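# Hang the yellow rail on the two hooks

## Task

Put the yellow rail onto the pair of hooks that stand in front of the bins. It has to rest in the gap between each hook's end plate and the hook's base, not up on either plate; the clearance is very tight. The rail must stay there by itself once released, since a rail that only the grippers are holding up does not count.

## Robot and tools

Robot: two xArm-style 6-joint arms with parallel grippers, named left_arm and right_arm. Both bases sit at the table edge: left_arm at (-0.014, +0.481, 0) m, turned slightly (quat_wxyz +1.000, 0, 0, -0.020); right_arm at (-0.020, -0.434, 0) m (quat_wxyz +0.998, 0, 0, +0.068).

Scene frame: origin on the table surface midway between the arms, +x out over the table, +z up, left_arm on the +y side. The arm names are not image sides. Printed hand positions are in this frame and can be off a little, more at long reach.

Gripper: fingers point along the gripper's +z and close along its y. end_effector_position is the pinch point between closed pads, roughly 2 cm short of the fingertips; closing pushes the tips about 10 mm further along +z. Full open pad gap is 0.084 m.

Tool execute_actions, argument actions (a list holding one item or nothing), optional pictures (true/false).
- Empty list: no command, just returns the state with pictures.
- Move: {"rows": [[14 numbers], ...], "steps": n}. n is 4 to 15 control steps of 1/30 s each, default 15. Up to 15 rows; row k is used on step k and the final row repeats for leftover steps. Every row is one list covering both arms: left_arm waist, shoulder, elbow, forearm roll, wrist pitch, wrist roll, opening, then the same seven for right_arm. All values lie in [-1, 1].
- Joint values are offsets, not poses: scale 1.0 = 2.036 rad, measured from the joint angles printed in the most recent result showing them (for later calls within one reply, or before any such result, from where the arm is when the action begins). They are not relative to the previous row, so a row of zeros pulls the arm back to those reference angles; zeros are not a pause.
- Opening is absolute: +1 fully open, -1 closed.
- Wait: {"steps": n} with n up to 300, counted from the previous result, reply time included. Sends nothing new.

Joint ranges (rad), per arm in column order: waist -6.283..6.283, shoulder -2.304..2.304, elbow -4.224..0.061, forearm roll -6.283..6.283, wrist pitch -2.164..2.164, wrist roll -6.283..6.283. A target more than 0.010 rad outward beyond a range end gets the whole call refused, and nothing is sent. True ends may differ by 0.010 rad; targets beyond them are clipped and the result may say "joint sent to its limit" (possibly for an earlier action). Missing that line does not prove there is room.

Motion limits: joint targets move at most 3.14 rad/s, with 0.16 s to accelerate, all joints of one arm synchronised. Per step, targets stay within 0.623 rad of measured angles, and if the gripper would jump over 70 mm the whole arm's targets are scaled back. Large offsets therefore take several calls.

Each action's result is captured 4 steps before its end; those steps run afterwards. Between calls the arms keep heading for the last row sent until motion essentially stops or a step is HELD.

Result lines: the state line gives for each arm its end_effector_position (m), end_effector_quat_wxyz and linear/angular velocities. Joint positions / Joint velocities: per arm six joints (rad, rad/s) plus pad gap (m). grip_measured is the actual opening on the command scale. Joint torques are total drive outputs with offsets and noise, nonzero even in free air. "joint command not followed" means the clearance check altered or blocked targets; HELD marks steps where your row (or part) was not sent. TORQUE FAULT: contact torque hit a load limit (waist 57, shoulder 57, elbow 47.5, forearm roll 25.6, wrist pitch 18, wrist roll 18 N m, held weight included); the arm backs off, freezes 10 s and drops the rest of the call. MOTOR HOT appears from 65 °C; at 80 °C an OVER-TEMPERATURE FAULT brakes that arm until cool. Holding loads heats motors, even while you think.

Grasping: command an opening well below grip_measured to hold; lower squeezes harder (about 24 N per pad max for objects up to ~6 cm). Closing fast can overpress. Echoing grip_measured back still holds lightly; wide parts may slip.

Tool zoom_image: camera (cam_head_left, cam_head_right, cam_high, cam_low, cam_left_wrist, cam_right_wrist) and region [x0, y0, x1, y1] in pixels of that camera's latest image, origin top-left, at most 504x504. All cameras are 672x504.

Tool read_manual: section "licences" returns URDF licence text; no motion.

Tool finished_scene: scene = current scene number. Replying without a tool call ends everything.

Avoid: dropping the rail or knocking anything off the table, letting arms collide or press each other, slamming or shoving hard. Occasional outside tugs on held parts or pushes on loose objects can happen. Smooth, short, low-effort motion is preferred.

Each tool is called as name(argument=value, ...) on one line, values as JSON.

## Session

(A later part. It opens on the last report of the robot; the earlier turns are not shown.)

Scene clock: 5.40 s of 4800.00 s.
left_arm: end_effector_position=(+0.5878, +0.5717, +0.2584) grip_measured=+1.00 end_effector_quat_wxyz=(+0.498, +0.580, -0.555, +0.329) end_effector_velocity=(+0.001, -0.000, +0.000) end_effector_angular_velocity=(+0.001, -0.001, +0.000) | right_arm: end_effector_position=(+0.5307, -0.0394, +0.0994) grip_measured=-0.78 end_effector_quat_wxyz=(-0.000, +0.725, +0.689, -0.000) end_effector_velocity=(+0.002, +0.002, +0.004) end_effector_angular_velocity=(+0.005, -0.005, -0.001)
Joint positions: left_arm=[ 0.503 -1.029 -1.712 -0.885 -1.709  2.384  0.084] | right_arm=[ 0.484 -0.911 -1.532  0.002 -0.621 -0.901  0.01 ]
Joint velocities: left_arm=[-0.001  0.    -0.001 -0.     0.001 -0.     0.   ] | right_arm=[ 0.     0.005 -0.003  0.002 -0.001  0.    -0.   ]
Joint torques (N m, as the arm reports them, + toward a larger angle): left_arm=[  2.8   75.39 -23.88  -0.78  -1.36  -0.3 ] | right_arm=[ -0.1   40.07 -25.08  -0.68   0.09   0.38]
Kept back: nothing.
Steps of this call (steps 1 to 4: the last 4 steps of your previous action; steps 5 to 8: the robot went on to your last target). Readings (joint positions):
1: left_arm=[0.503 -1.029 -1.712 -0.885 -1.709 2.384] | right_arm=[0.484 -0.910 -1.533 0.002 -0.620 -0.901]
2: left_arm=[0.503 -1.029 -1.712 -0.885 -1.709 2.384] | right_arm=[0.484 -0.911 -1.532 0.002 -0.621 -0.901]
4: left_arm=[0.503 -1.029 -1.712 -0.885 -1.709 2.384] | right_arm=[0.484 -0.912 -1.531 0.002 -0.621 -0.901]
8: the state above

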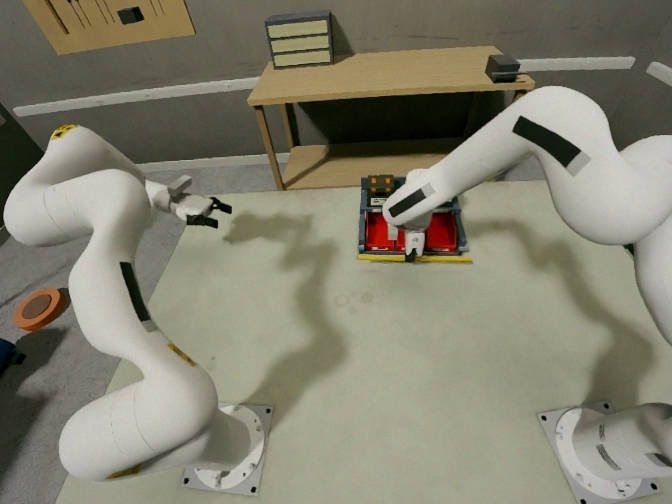

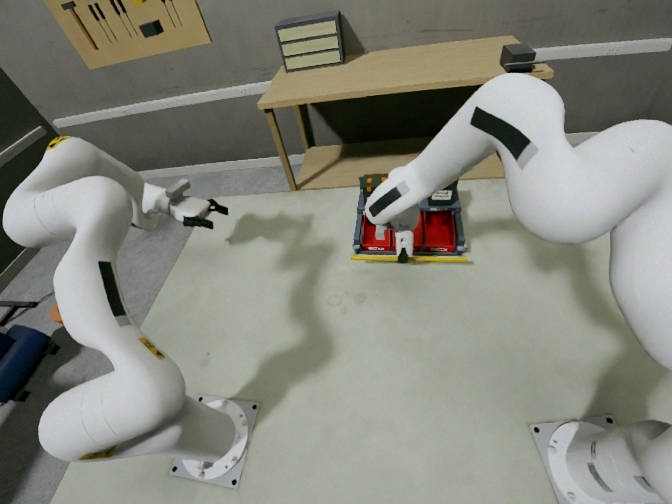

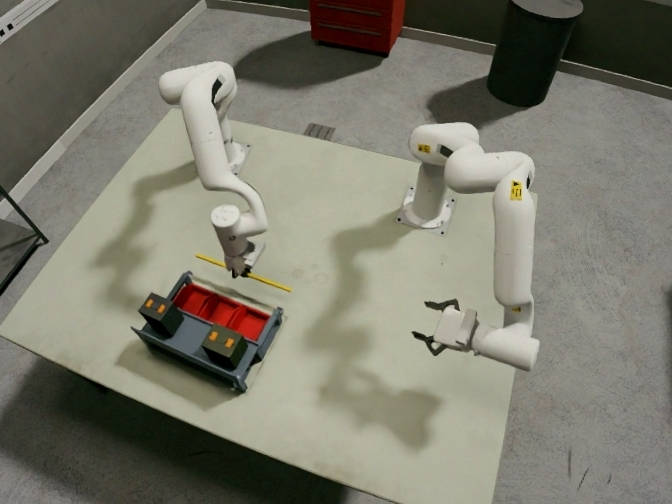

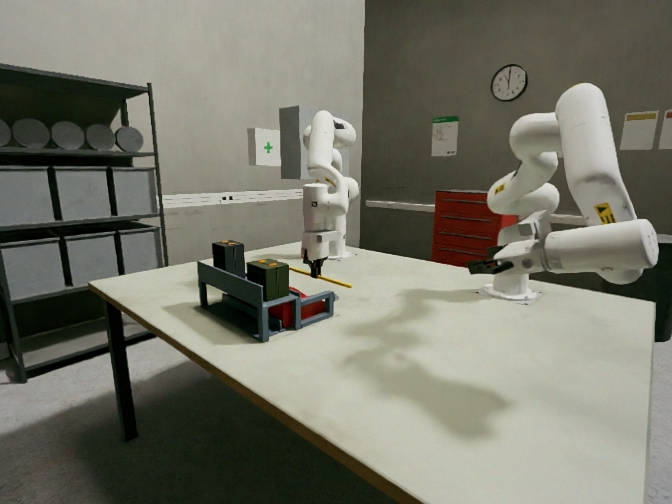

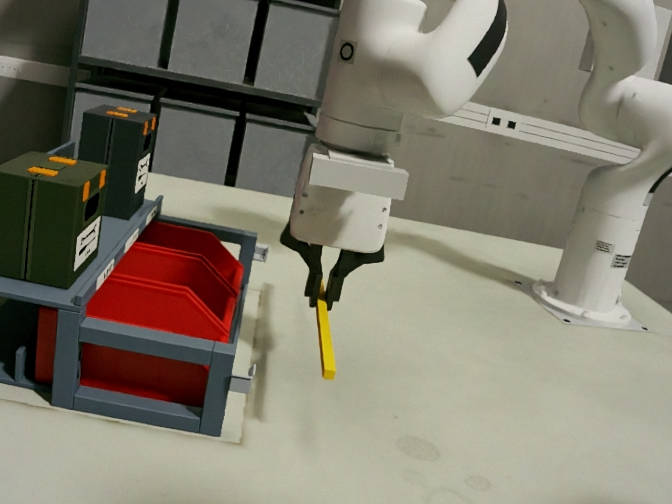

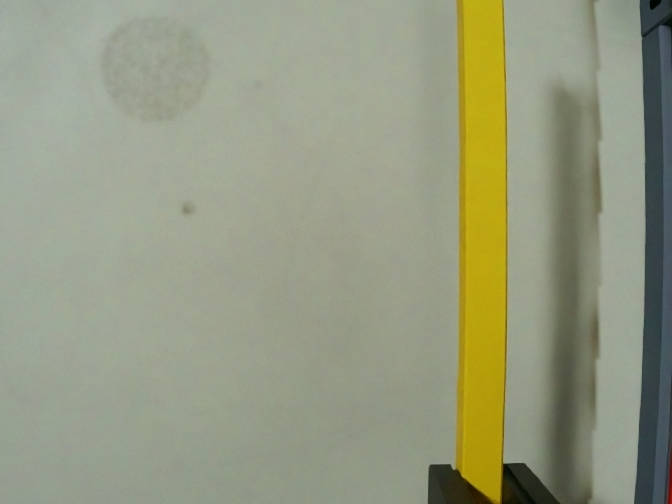

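execute_actions(actions=[{"rows":[[0,0,0,0,0,0,1,-0.005,-0.01,-0.018,0,-0.008,-0.004,-1],[0,0,0,0,0,0,1,-0.011,-0.02,-0.035,0,-0.015,-0.009,-1],[0,0,0,0,0,0,1,-0.016,-0.03,-0.053,0,-0.023,-0.013,-1],[0,0,0,0,0,0,1,-0.021,-0.04,-0.071,0,-0.03,-0.018,-1],[0,0,0,0,0,0,1,-0.027,-0.05,-0.088,0,-0.038,-0.022,-1],[0,0,0,0,0,0,1,-0.0324,-0.0607,-0.1063,0,-0.0457,-0.0265,-1]]}])

execute_actions(actions=[{"steps":10}], pictures=true)

zoom_image(camera="cam_left_wrist", region=[160,220,340,420])

zoom_image(camera="cam_head_left", region=[345,220,485,270])

zoom_image(camera="cam_high", region=[170,250,300,330])

Scene clock: 6.17 s of 4800.00 s.
left_arm: end_effector_position=(+0.5878, +0.5717, +0.2584) grip_measured=+1.00 end_effector_quat_wxyz=(+0.498, +0.580, -0.555, +0.329) end_effector_velocity=(+0.000, +0.000, +0.000) end_effector_angular_velocity=(-0.001, +0.000, +0.002) | right_arm: end_effector_position=(+0.5966, -0.0510, +0.0944) grip_measured=-0.78 end_effector_quat_wxyz=(-0.001, +0.729, +0.684, -0.000) end_effector_velocity=(+0.019, +0.004, +0.004) end_effector_angular_velocity=(-0.004, +0.010, +0.018)
Joint positions: left_arm=[ 0.503 -1.029 -1.712 -0.885 -1.709  2.384  0.084] | right_arm=[ 0.419 -1.032 -1.743  0.001 -0.711 -0.953  0.01 ]
Joint velocities: left_arm=[ 0.001  0.001  0.001 -0.001 -0.    -0.     0.   ] | right_arm=[-0.009 -0.047 -0.096  0.002 -0.06  -0.029 -0.   ]
Joint torques (N m, as the arm reports them, + toward a larger angle): left_arm=[  4.09  73.45 -23.05  -0.88  -1.47  -0.1 ] | right_arm=[  4.25  47.51 -25.47  -0.61   0.19   0.28]
Steps of this call (steps 1 to 12: the robot went on to your last target; steps 13 to 23: the first 11 steps of this action). Readings (joint positions):
13: left_arm=[0.503 -1.029 -1.712 -0.885 -1.709 2.384] | right_arm=[0.484 -0.910 -1.532 0.002 -0.622 -0.901]
14: left_arm=[0.503 -1.029 -1.712 -0.885 -1.709 2.384] | right_arm=[0.483 -0.914 -1.540 0.002 -0.626 -0.903]
16: left_arm=[0.503 -1.029 -1.712 -0.885 -1.709 2.384] | right_arm=[0.470 -0.939 -1.582 0.002 -0.644 -0.913]
20: left_arm=[0.503 -1.029 -1.712 -0.885 -1.709 2.384] | right_arm=[0.430 -1.011 -1.707 0.002 -0.695 -0.944]
23: the state above

Scene clock: 6.50 s of 4800.00 s.
left_arm: end_effector_position=(+0.5878, +0.5717, +0.2584) grip_measured=+1.00 end_effector_quat_wxyz=(+0.498, +0.580, -0.555, +0.329) end_effector_velocity=(+0.001, +0.000, +0.001) end_effector_angular_velocity=(-0.000, -0.003, +0.000) | right_arm: end_effector_position=(+0.5974, -0.0503, +0.0950) grip_measured=-0.78 end_effector_quat_wxyz=(-0.001, +0.729, +0.685, -0.000) end_effector_velocity=(+0.001, -0.001, -0.001) end_effector_angular_velocity=(-0.000, +0.001, -0.002)
Joint positions: left_arm=[ 0.503 -1.029 -1.712 -0.885 -1.709  2.384  0.084] | right_arm=[ 0.419 -1.034 -1.748  0.002 -0.714 -0.954  0.01 ]
Joint velocities: left_arm=[ 0.     0.001 -0.001 -0.001 -0.     0.001  0.   ] | right_arm=[-0.001 -0.002 -0.002  0.    -0.001 -0.    -0.   ]
Joint torques (N m, as the arm reports them, + toward a larger angle): left_arm=[  3.99  74.95 -23.58  -1.51  -1.57  -0.06] | right_arm=[  0.66  44.31 -27.    -0.27   0.29   0.3 ]
Kept back: nothing.
Steps of this call (steps 1 to 4: the last 4 steps of your previous action; steps 5 to 10: the robot went on to your last target). Readings (joint positions):
1: left_arm=[0.503 -1.029 -1.712 -0.885 -1.709 2.384] | right_arm=[0.419 -1.033 -1.745 0.001 -0.713 -0.954]
2: left_arm=[0.503 -1.029 -1.712 -0.885 -1.709 2.384] | right_arm=[0.419 -1.034 -1.746 0.002 -0.713 -0.954]
4: left_arm=[0.503 -1.029 -1.712 -0.885 -1.709 2.384] | right_arm=[0.419 -1.034 -1.747 0.002 -0.714 -0.954]
8: left_arm=[0.503 -1.029 -1.712 -0.885 -1.709 2.384] | right_arm=[0.419 -1.034 -1.748 0.002 -0.714 -0.954]
10: the state above

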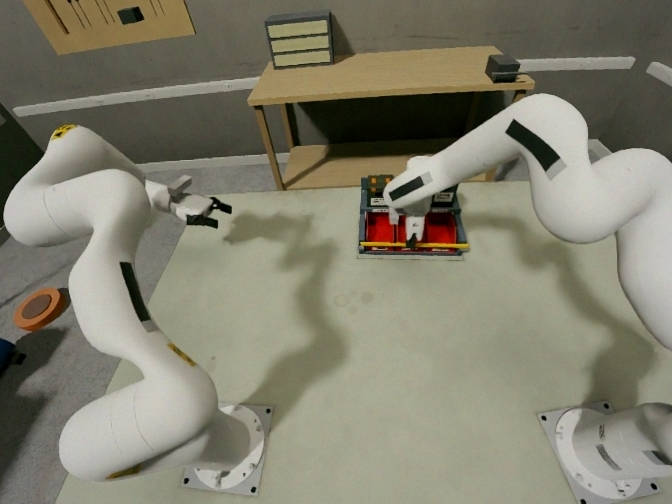

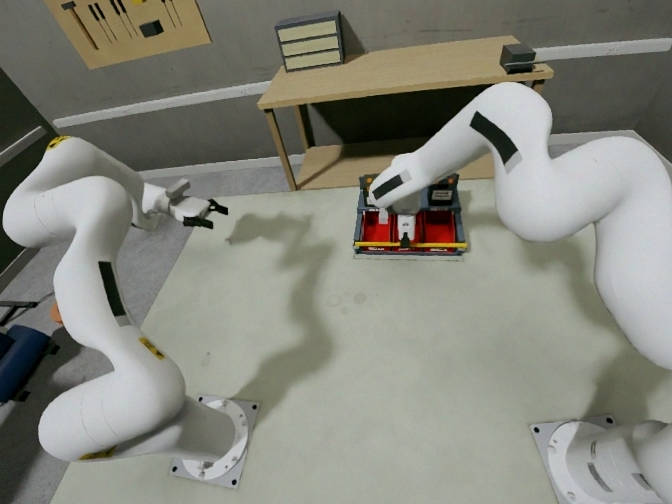

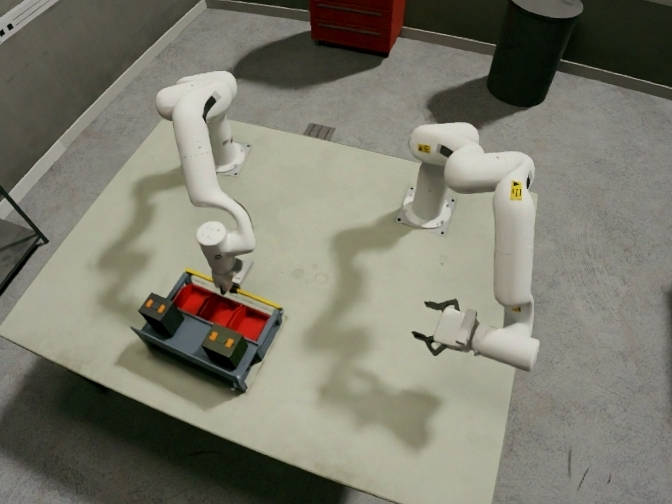

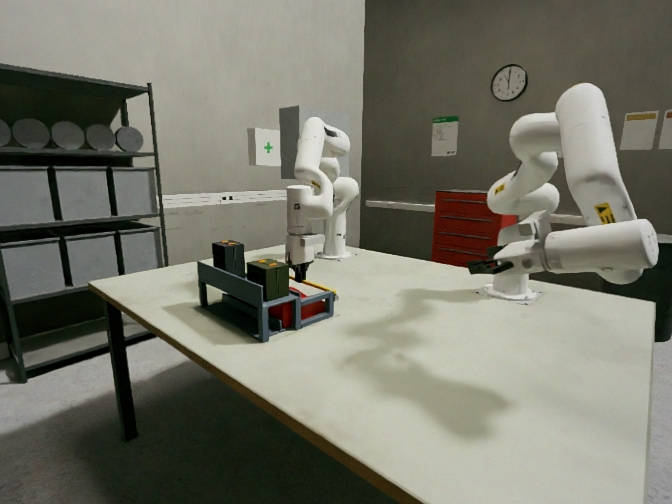

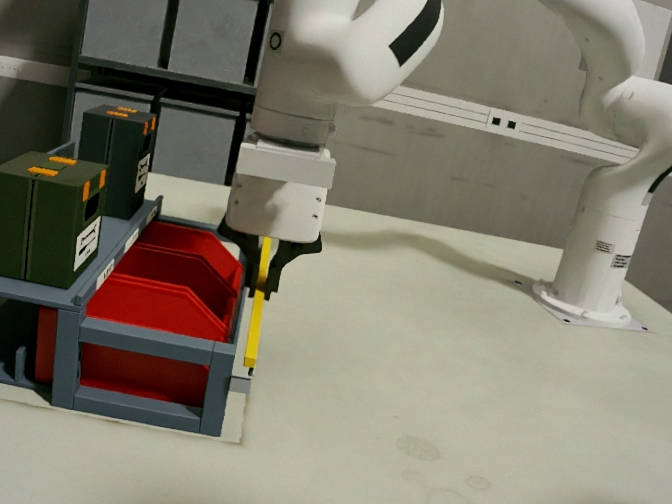

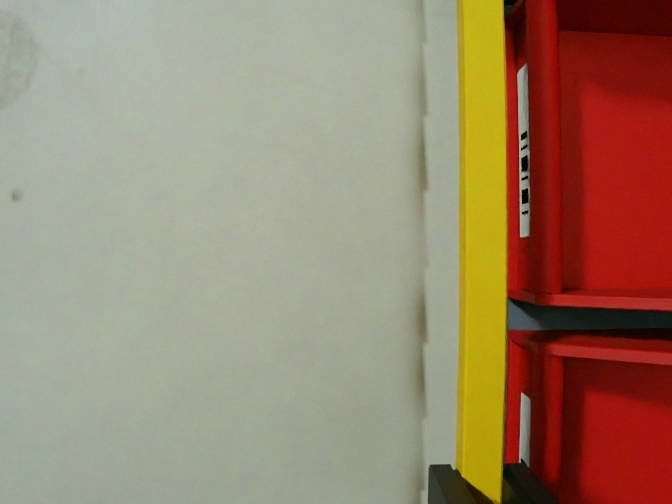

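Region (160, 220, 340, 420) of cam_left_wrist's 672x504 image, scaled by 2.520, with more detail than that image has; it fills the left 454 columns of this view, and the rest is white.

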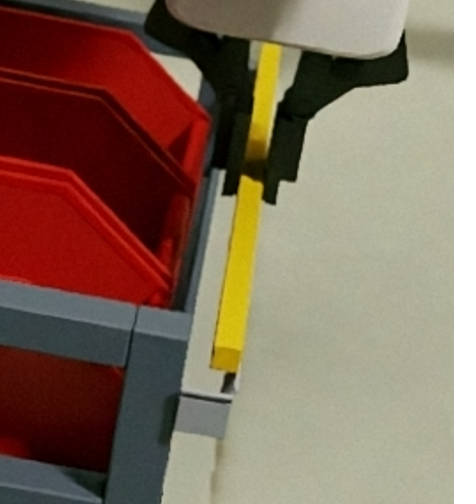

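Region (345, 220, 485, 270) of cam_head_left's 672x504 image, scaled by 3.600, with more detail than that image has; it fills the top 180 rows of this view, and the rest is white.

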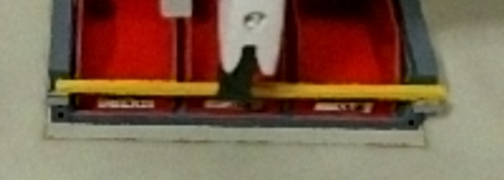

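Region (170, 250, 300, 330) of cam_high's 672x504 image, scaled by 3.877, with more detail than that image has; it fills the top 310 rows of this view, and the rest is white.

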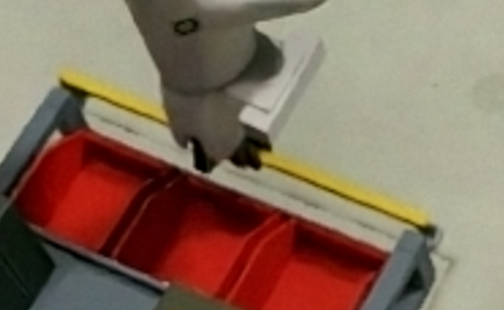

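execute_actions(actions=[{"rows":[[0,0,0,0,0,0,1,-0.001,-0.0098,-0.0107,0,-0.0009,-0.001,-1]]}], pictures=true)

zoom_image(camera="cam_left_wrist", region=[160,220,340,420])

zoom_image(camera="cam_head_left", region=[345,230,385,260])

zoom_image(camera="cam_head_right", region=[440,230,480,260])

Scene clock: 7.07 s of 4800.00 s.
left_arm: end_effector_position=(+0.5878, +0.5717, +0.2584) grip_measured=+1.00 end_effector_quat_wxyz=(+0.498, +0.580, -0.555, +0.329) end_effector_velocity=(-0.000, -0.001, -0.000) end_effector_angular_velocity=(+0.000, +0.001, -0.001) | right_arm: end_effector_position=(+0.6018, -0.0493, +0.0892) grip_measured=-0.78 end_effector_quat_wxyz=(-0.001, +0.729, +0.685, -0.000) end_effector_velocity=(-0.000, -0.000, -0.001) end_effector_angular_velocity=(-0.001, +0.001, +0.001)
Joint positions: left_arm=[ 0.503 -1.029 -1.712 -0.885 -1.709  2.384  0.084] | right_arm=[ 0.417 -1.054 -1.769  0.002 -0.716 -0.956  0.01 ]
Joint velocities: left_arm=[-0.001 -0.     0.     0.    -0.    -0.001 -0.   ] | right_arm=[-0.    -0.001 -0.    -0.001 -0.    -0.     0.   ]
Joint torques (N m, as the arm reports them, + toward a larger angle): left_arm=[  3.55  74.23 -22.25  -1.52  -1.46  -0.11] | right_arm=[ -0.77  43.62 -26.5   -0.47   0.2    0.28]
Steps of this call (steps 1 to 6: the robot went on to your last target; steps 7 to 17: the first 11 steps of this action). Readings (joint positions):
7: left_arm=[0.503 -1.029 -1.712 -0.885 -1.709 2.384] | right_arm=[0.419 -1.035 -1.748 0.002 -0.714 -0.955]
8: left_arm=[0.503 -1.029 -1.712 -0.885 -1.709 2.384] | right_arm=[0.418 -1.039 -1.754 0.002 -0.715 -0.955]
10: left_arm=[0.503 -1.029 -1.712 -0.885 -1.709 2.384] | right_arm=[0.417 -1.050 -1.765 0.002 -0.715 -0.956]
14: left_arm=[0.503 -1.029 -1.712 -0.885 -1.709 2.384] | right_arm=[0.417 -1.054 -1.769 0.002 -0.716 -0.956]
17: the state above

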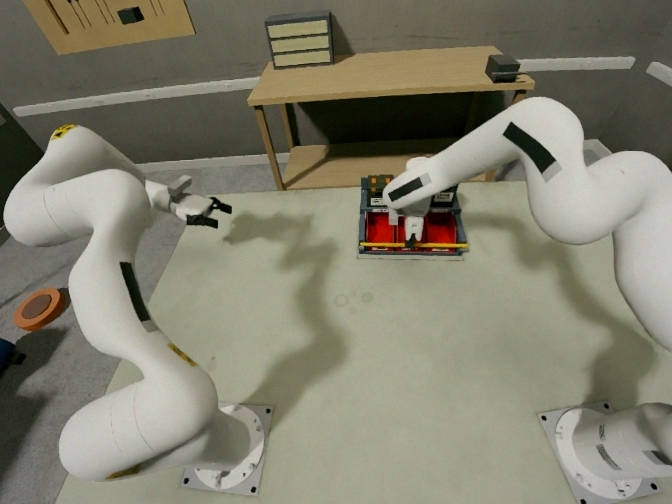

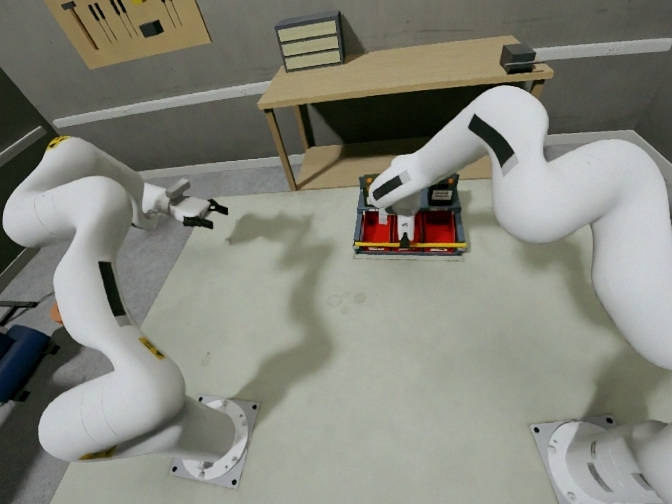

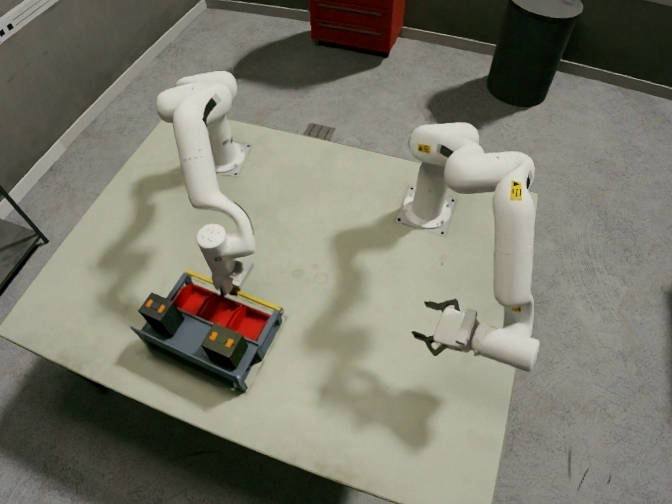

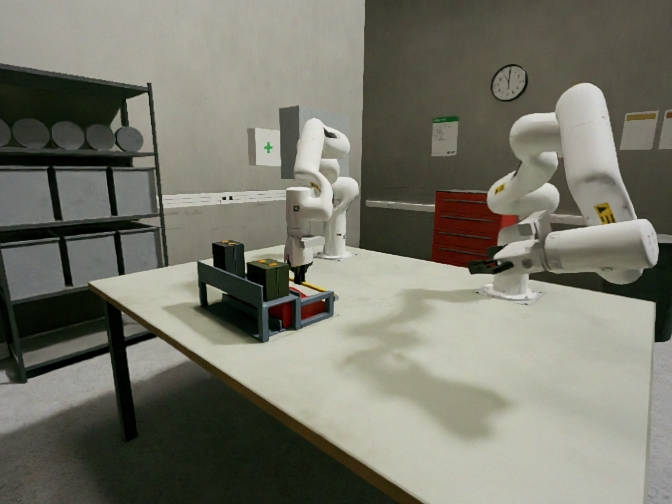

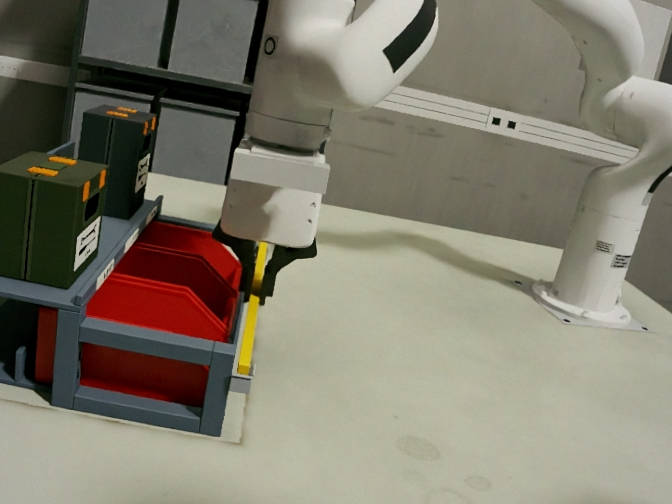

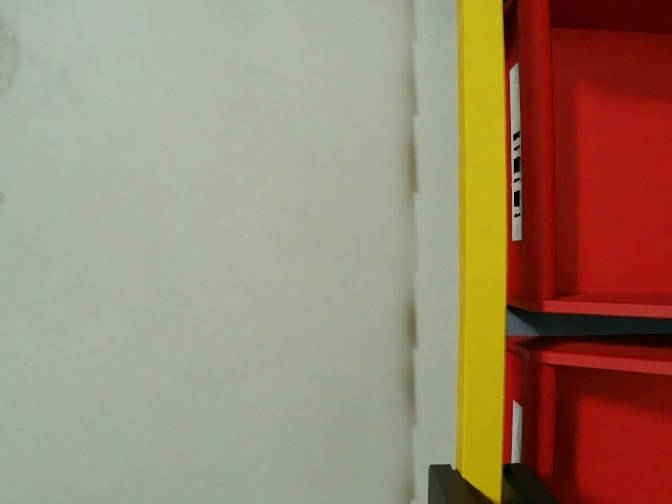

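Region (160, 220, 340, 420) of cam_left_wrist's 672x504 image, scaled by 2.520, with more detail than that image has; it fills the left 454 columns of this view, and the rest is white.

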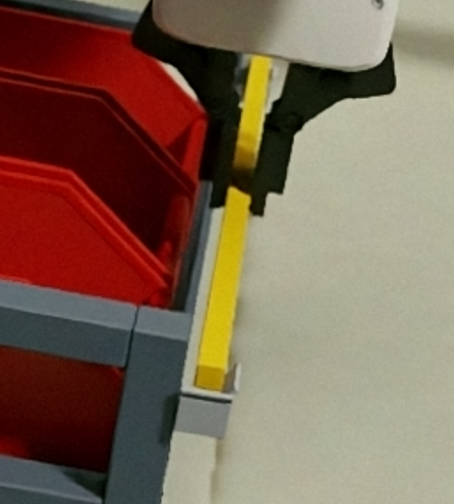

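Region (345, 230, 385, 260) of cam_head_left's 672x504 image, scaled by 12.600, with more detail than that image has; it fills the top 378 rows of this view, and the rest is white.

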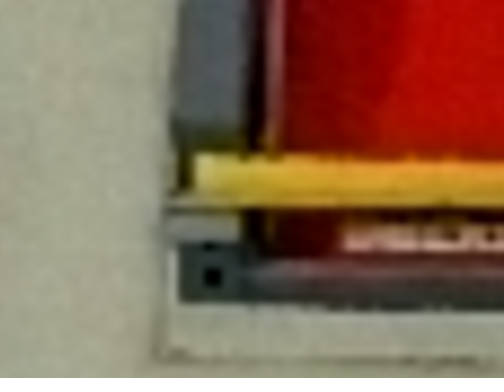

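Region (440, 230, 480, 260) of cam_head_right's 672x504 image, scaled by 12.600, with more detail than that image has; it fills the top 378 rows of this view, and the rest is white.

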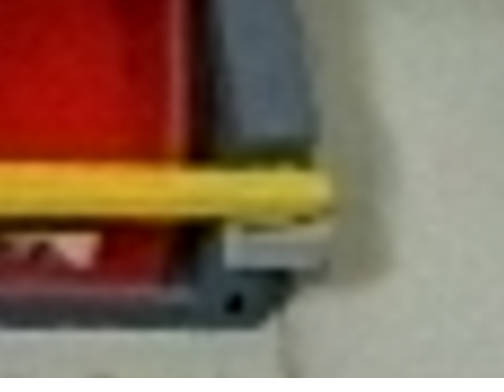

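execute_actions(actions=[{"rows":[[0,0,0,0,0,0,1,0.0015,-0.0017,-0.0031,0,-0.0014,0.0015,-1],[0,0,0,0,0,0,1,0.0015,-0.0017,-0.0031,0,-0.0014,0.0015,-1],[0,0,0,0,0,0,1,0.0015,-0.0017,-0.0031,0,-0.0014,0.0015,-1],[0,0,0,0,0,0,1,0.0015,-0.0017,-0.0031,0,-0.0014,0.0015,-1],[0,0,0,0,0,0,1,0.0015,-0.0038,-0.0033,0,0.0005,0.0015,-1],[0,0,0,0,0,0,1,0.0015,-0.006,-0.0036,0,0.0024,0.0015,-1]]}], pictures=true)

zoom_image(camera="cam_left_wrist", region=[160,220,340,420])

zoom_image(camera="cam_head_left", region=[345,230,385,260])

zoom_image(camera="cam_head_right", region=[440,230,480,260])

Scene clock: 7.77 s of 4800.00 s.
left_arm: end_effector_position=(+0.5878, +0.5717, +0.2584) grip_measured=+1.00 end_effector_quat_wxyz=(+0.498, +0.580, -0.555, +0.329) end_effector_velocity=(-0.000, -0.000, -0.000) end_effector_angular_velocity=(-0.001, +0.001, +0.000) | right_arm: end_effector_position=(+0.6021, -0.0468, +0.0833) grip_measured=-0.78 end_effector_quat_wxyz=(-0.000, +0.729, +0.685, +0.000) end_effector_velocity=(-0.000, +0.000, +0.000) end_effector_angular_velocity=(-0.001, +0.001, +0.001)
Joint positions: left_arm=[ 0.503 -1.029 -1.712 -0.885 -1.709  2.384  0.084] | right_arm=[ 0.42  -1.066 -1.777  0.001 -0.711 -0.954  0.01 ]
Joint velocities: left_arm=[ 0.     0.     0.001 -0.    -0.    -0.     0.   ] | right_arm=[ 0.001 -0.001 -0.002 -0.001 -0.003  0.     0.   ]
Joint torques (N m, as the arm reports them, + toward a larger angle): left_arm=[  4.02  74.59 -23.28  -1.37  -1.34  -0.29] | right_arm=[  2.56  43.41 -24.4    0.23  -0.48   0.23]
Steps of this call (steps 1 to 4: the last 4 steps of your previous action; steps 5 to 10: the robot went on to your last target; steps 11 to 21: the first 11 steps of this action). Readings (joint positions):
11: left_arm=[0.503 -1.029 -1.712 -0.885 -1.709 2.384] | right_arm=[0.417 -1.054 -1.770 0.002 -0.716 -0.956]
12: left_arm=[0.503 -1.029 -1.712 -0.885 -1.709 2.384] | right_arm=[0.418 -1.055 -1.772 0.001 -0.717 -0.955]
14: left_arm=[0.503 -1.029 -1.712 -0.885 -1.709 2.384] | right_arm=[0.419 -1.057 -1.774 0.002 -0.718 -0.954]
18: left_arm=[0.503 -1.029 -1.712 -0.885 -1.709 2.384] | right_arm=[0.420 -1.064 -1.777 0.001 -0.713 -0.954]
21: the state above

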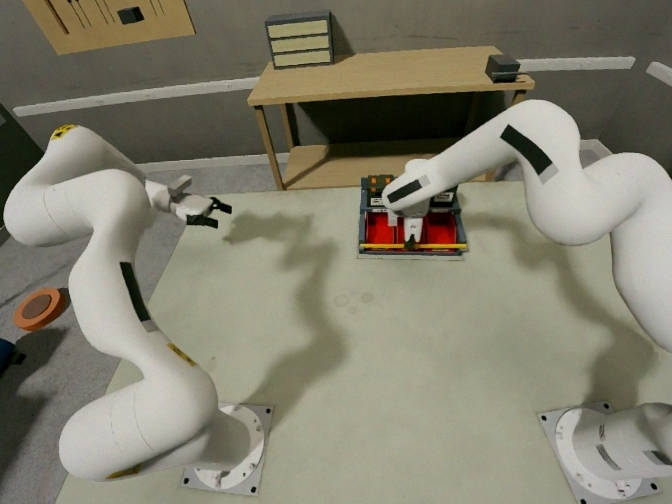

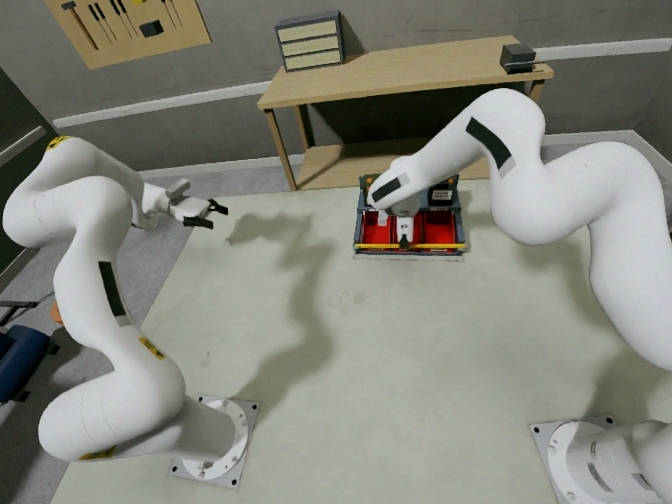

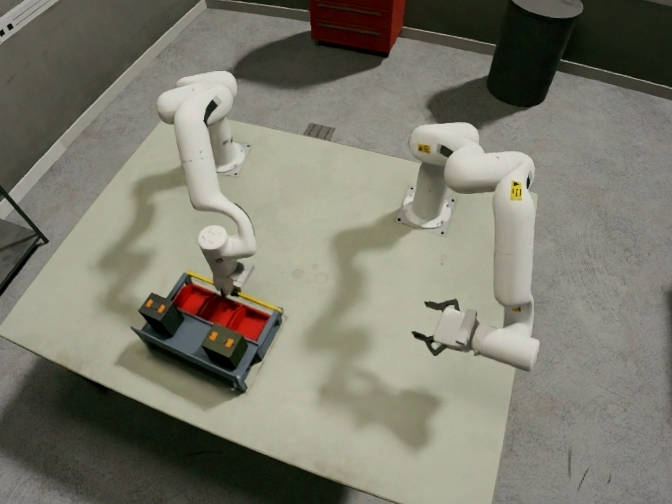

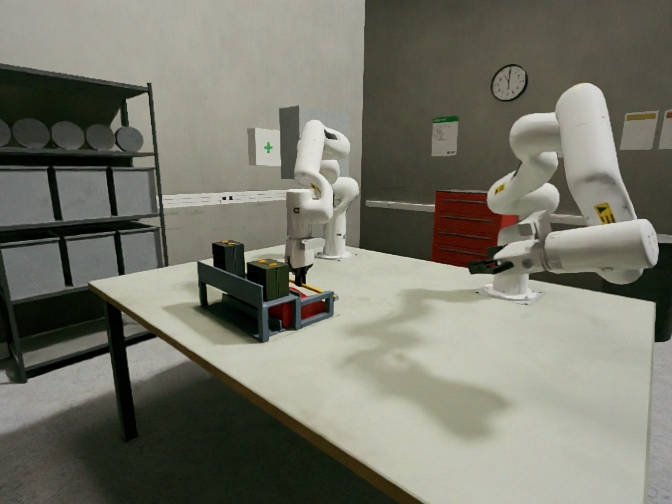

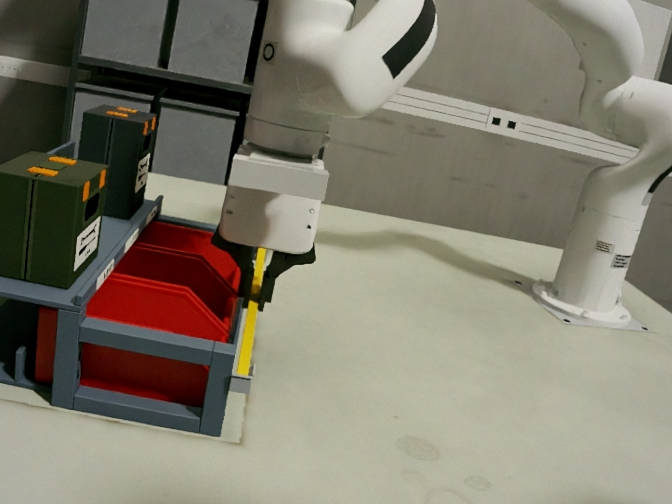

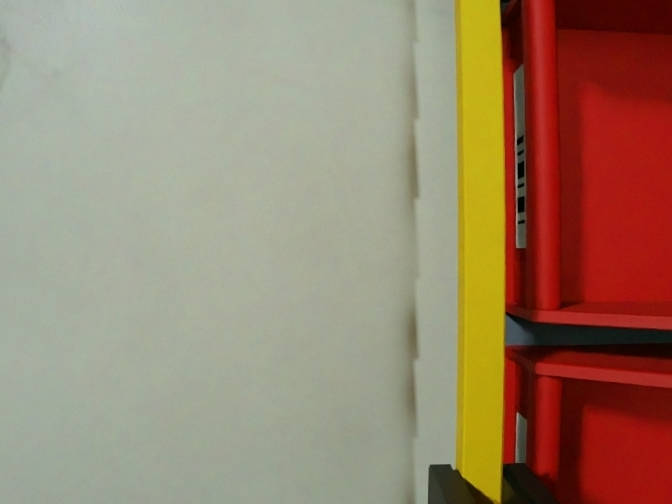

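Region (160, 220, 340, 420) of cam_left_wrist's 672x504 image, scaled by 2.520, with more detail than that image has; it fills the left 454 columns of this view, and the rest is white.

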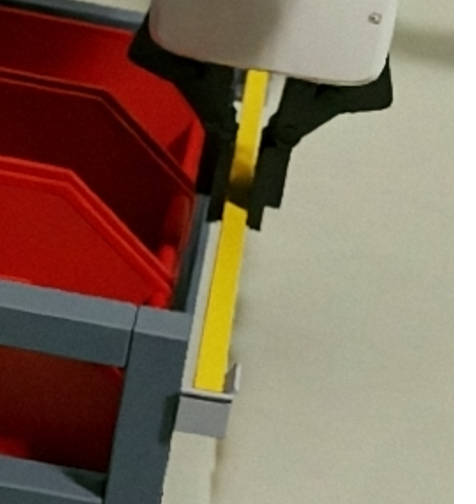

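Region (345, 230, 385, 260) of cam_head_left's 672x504 image, scaled by 12.600, with more detail than that image has; it fills the top 378 rows of this view, and the rest is white.

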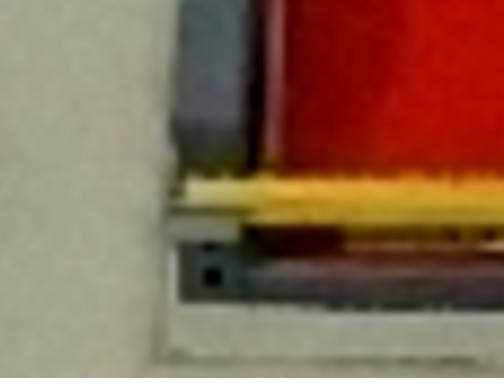

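Region (440, 230, 480, 260) of cam_head_right's 672x504 image, scaled by 12.600, with more detail than that image has; it fills the top 378 rows of this view, and the rest is white.

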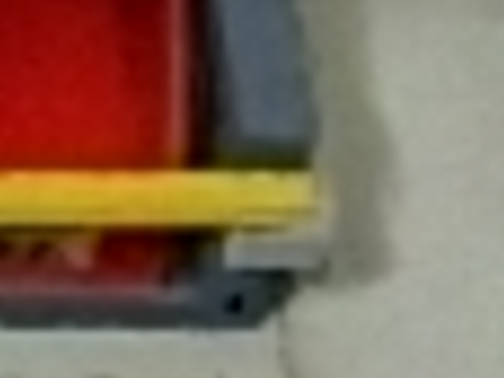

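Left end is in, right is on its plate. Slide +y 2 mm, then down 3 mm.

execute_actions(actions=[{"rows":[[0,0,0,0,0,0,1,0.0013,-0.0014,-0.0025,0,-0.0011,0.0013,-1],[0,0,0,0,0,0,1,0.0013,-0.0014,-0.0025,0,-0.0011,0.0013,-1],[0,0,0,0,0,0,1,0.0013,-0.0014,-0.0025,0,-0.0011,0.0013,-1],[0,0,0,0,0,0,1,0.0013,-0.0014,-0.0025,0,-0.0011,0.0013,-1],[0,0,0,0,0,0,1,0.0013,-0.0014,-0.0025,0,-0.0011,0.0013,-1],[0,0,0,0,0,0,1,0.0013,-0.0036,-0.0028,0,0.0008,0.0013,-1]]}], pictures=true)

zoom_image(camera="cam_head_right", region=[440,230,480,260])

Scene clock: 8.37 s of 4800.00 s.
left_arm: end_effector_position=(+0.5878, +0.5717, +0.2584) grip_measured=+1.00 end_effector_quat_wxyz=(+0.498, +0.580, -0.555, +0.329) end_effector_velocity=(+0.001, +0.000, +0.001) end_effector_angular_velocity=(+0.002, -0.003, -0.000) | right_arm: end_effector_position=(+0.6022, -0.0444, +0.0804) grip_measured=-0.78 end_effector_quat_wxyz=(-0.000, +0.729, +0.685, +0.001) end_effector_velocity=(-0.000, +0.000, -0.001) end_effector_angular_velocity=(-0.001, +0.002, -0.000)
Joint positions: left_arm=[ 0.503 -1.029 -1.712 -0.885 -1.709  2.384  0.084] | right_arm=[ 0.422 -1.073 -1.783  0.001 -0.708 -0.951  0.01 ]
Joint velocities: left_arm=[-0.     0.001 -0.002 -0.     0.001  0.001 -0.   ] | right_arm=[ 0.    -0.002 -0.002  0.001 -0.002 -0.    -0.   ]
Joint torques (N m, as the arm reports them, + toward a larger angle): left_arm=[  4.69  72.97 -23.74  -1.51  -1.23   0.12] | right_arm=[  4.12  41.32 -22.71   0.2   -1.3    0.38]
Steps of this call (steps 1 to 4: the last 4 steps of your previous action; steps 5 to 7: the robot went on to your last target; steps 8 to 18: the first 11 steps of this action). Readings (joint positions):
8: left_arm=[0.503 -1.029 -1.712 -0.885 -1.709 2.384] | right_arm=[0.420 -1.066 -1.777 0.001 -0.711 -0.953]
9: left_arm=[0.503 -1.029 -1.712 -0.885 -1.709 2.384] | right_arm=[0.420 -1.067 -1.779 0.001 -0.712 -0.953]
11: left_arm=[0.503 -1.029 -1.712 -0.885 -1.709 2.384] | right_arm=[0.422 -1.068 -1.781 0.001 -0.712 -0.951]
15: left_arm=[0.503 -1.029 -1.712 -0.885 -1.709 2.384] | right_arm=[0.422 -1.071 -1.783 0.001 -0.710 -0.951]
18: the state above

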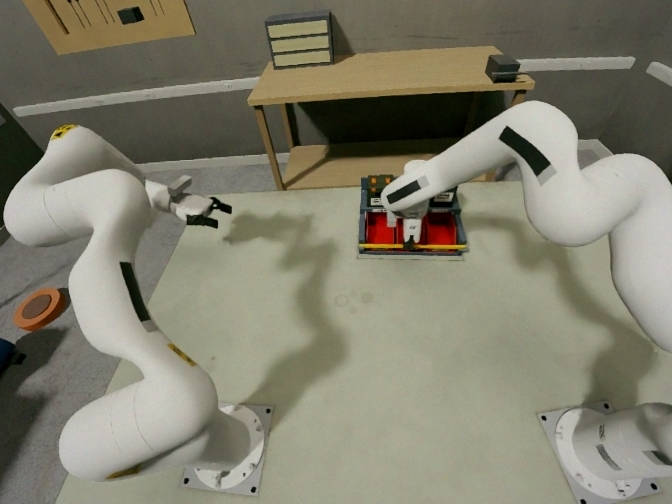

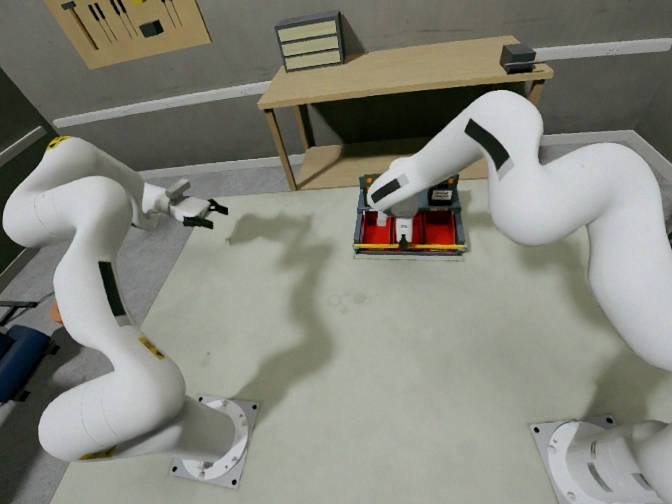

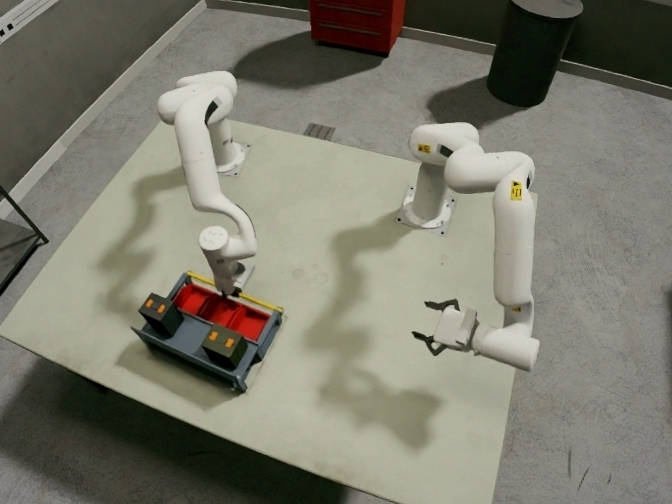

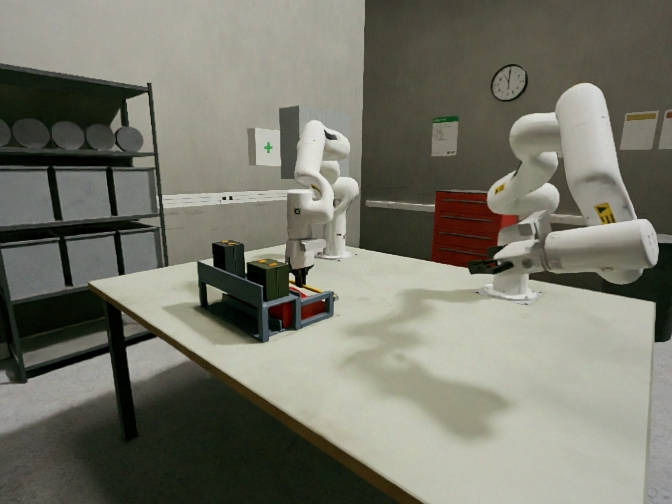

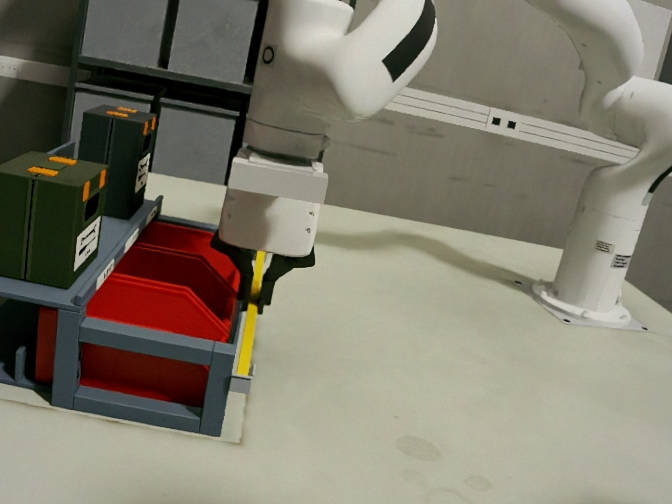

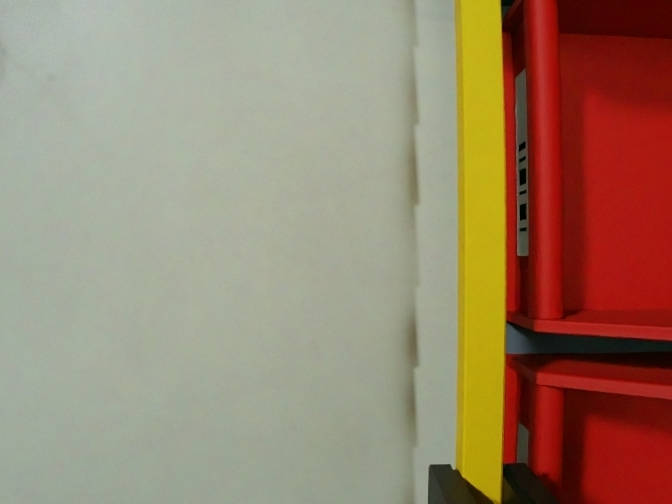

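Region (440, 230, 480, 260) of cam_head_right's 672x504 image, scaled by 12.600, with more detail than that image has; it fills the top 378 rows of this view, and the rest is white.

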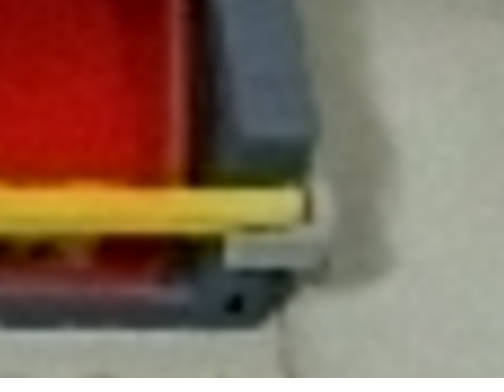

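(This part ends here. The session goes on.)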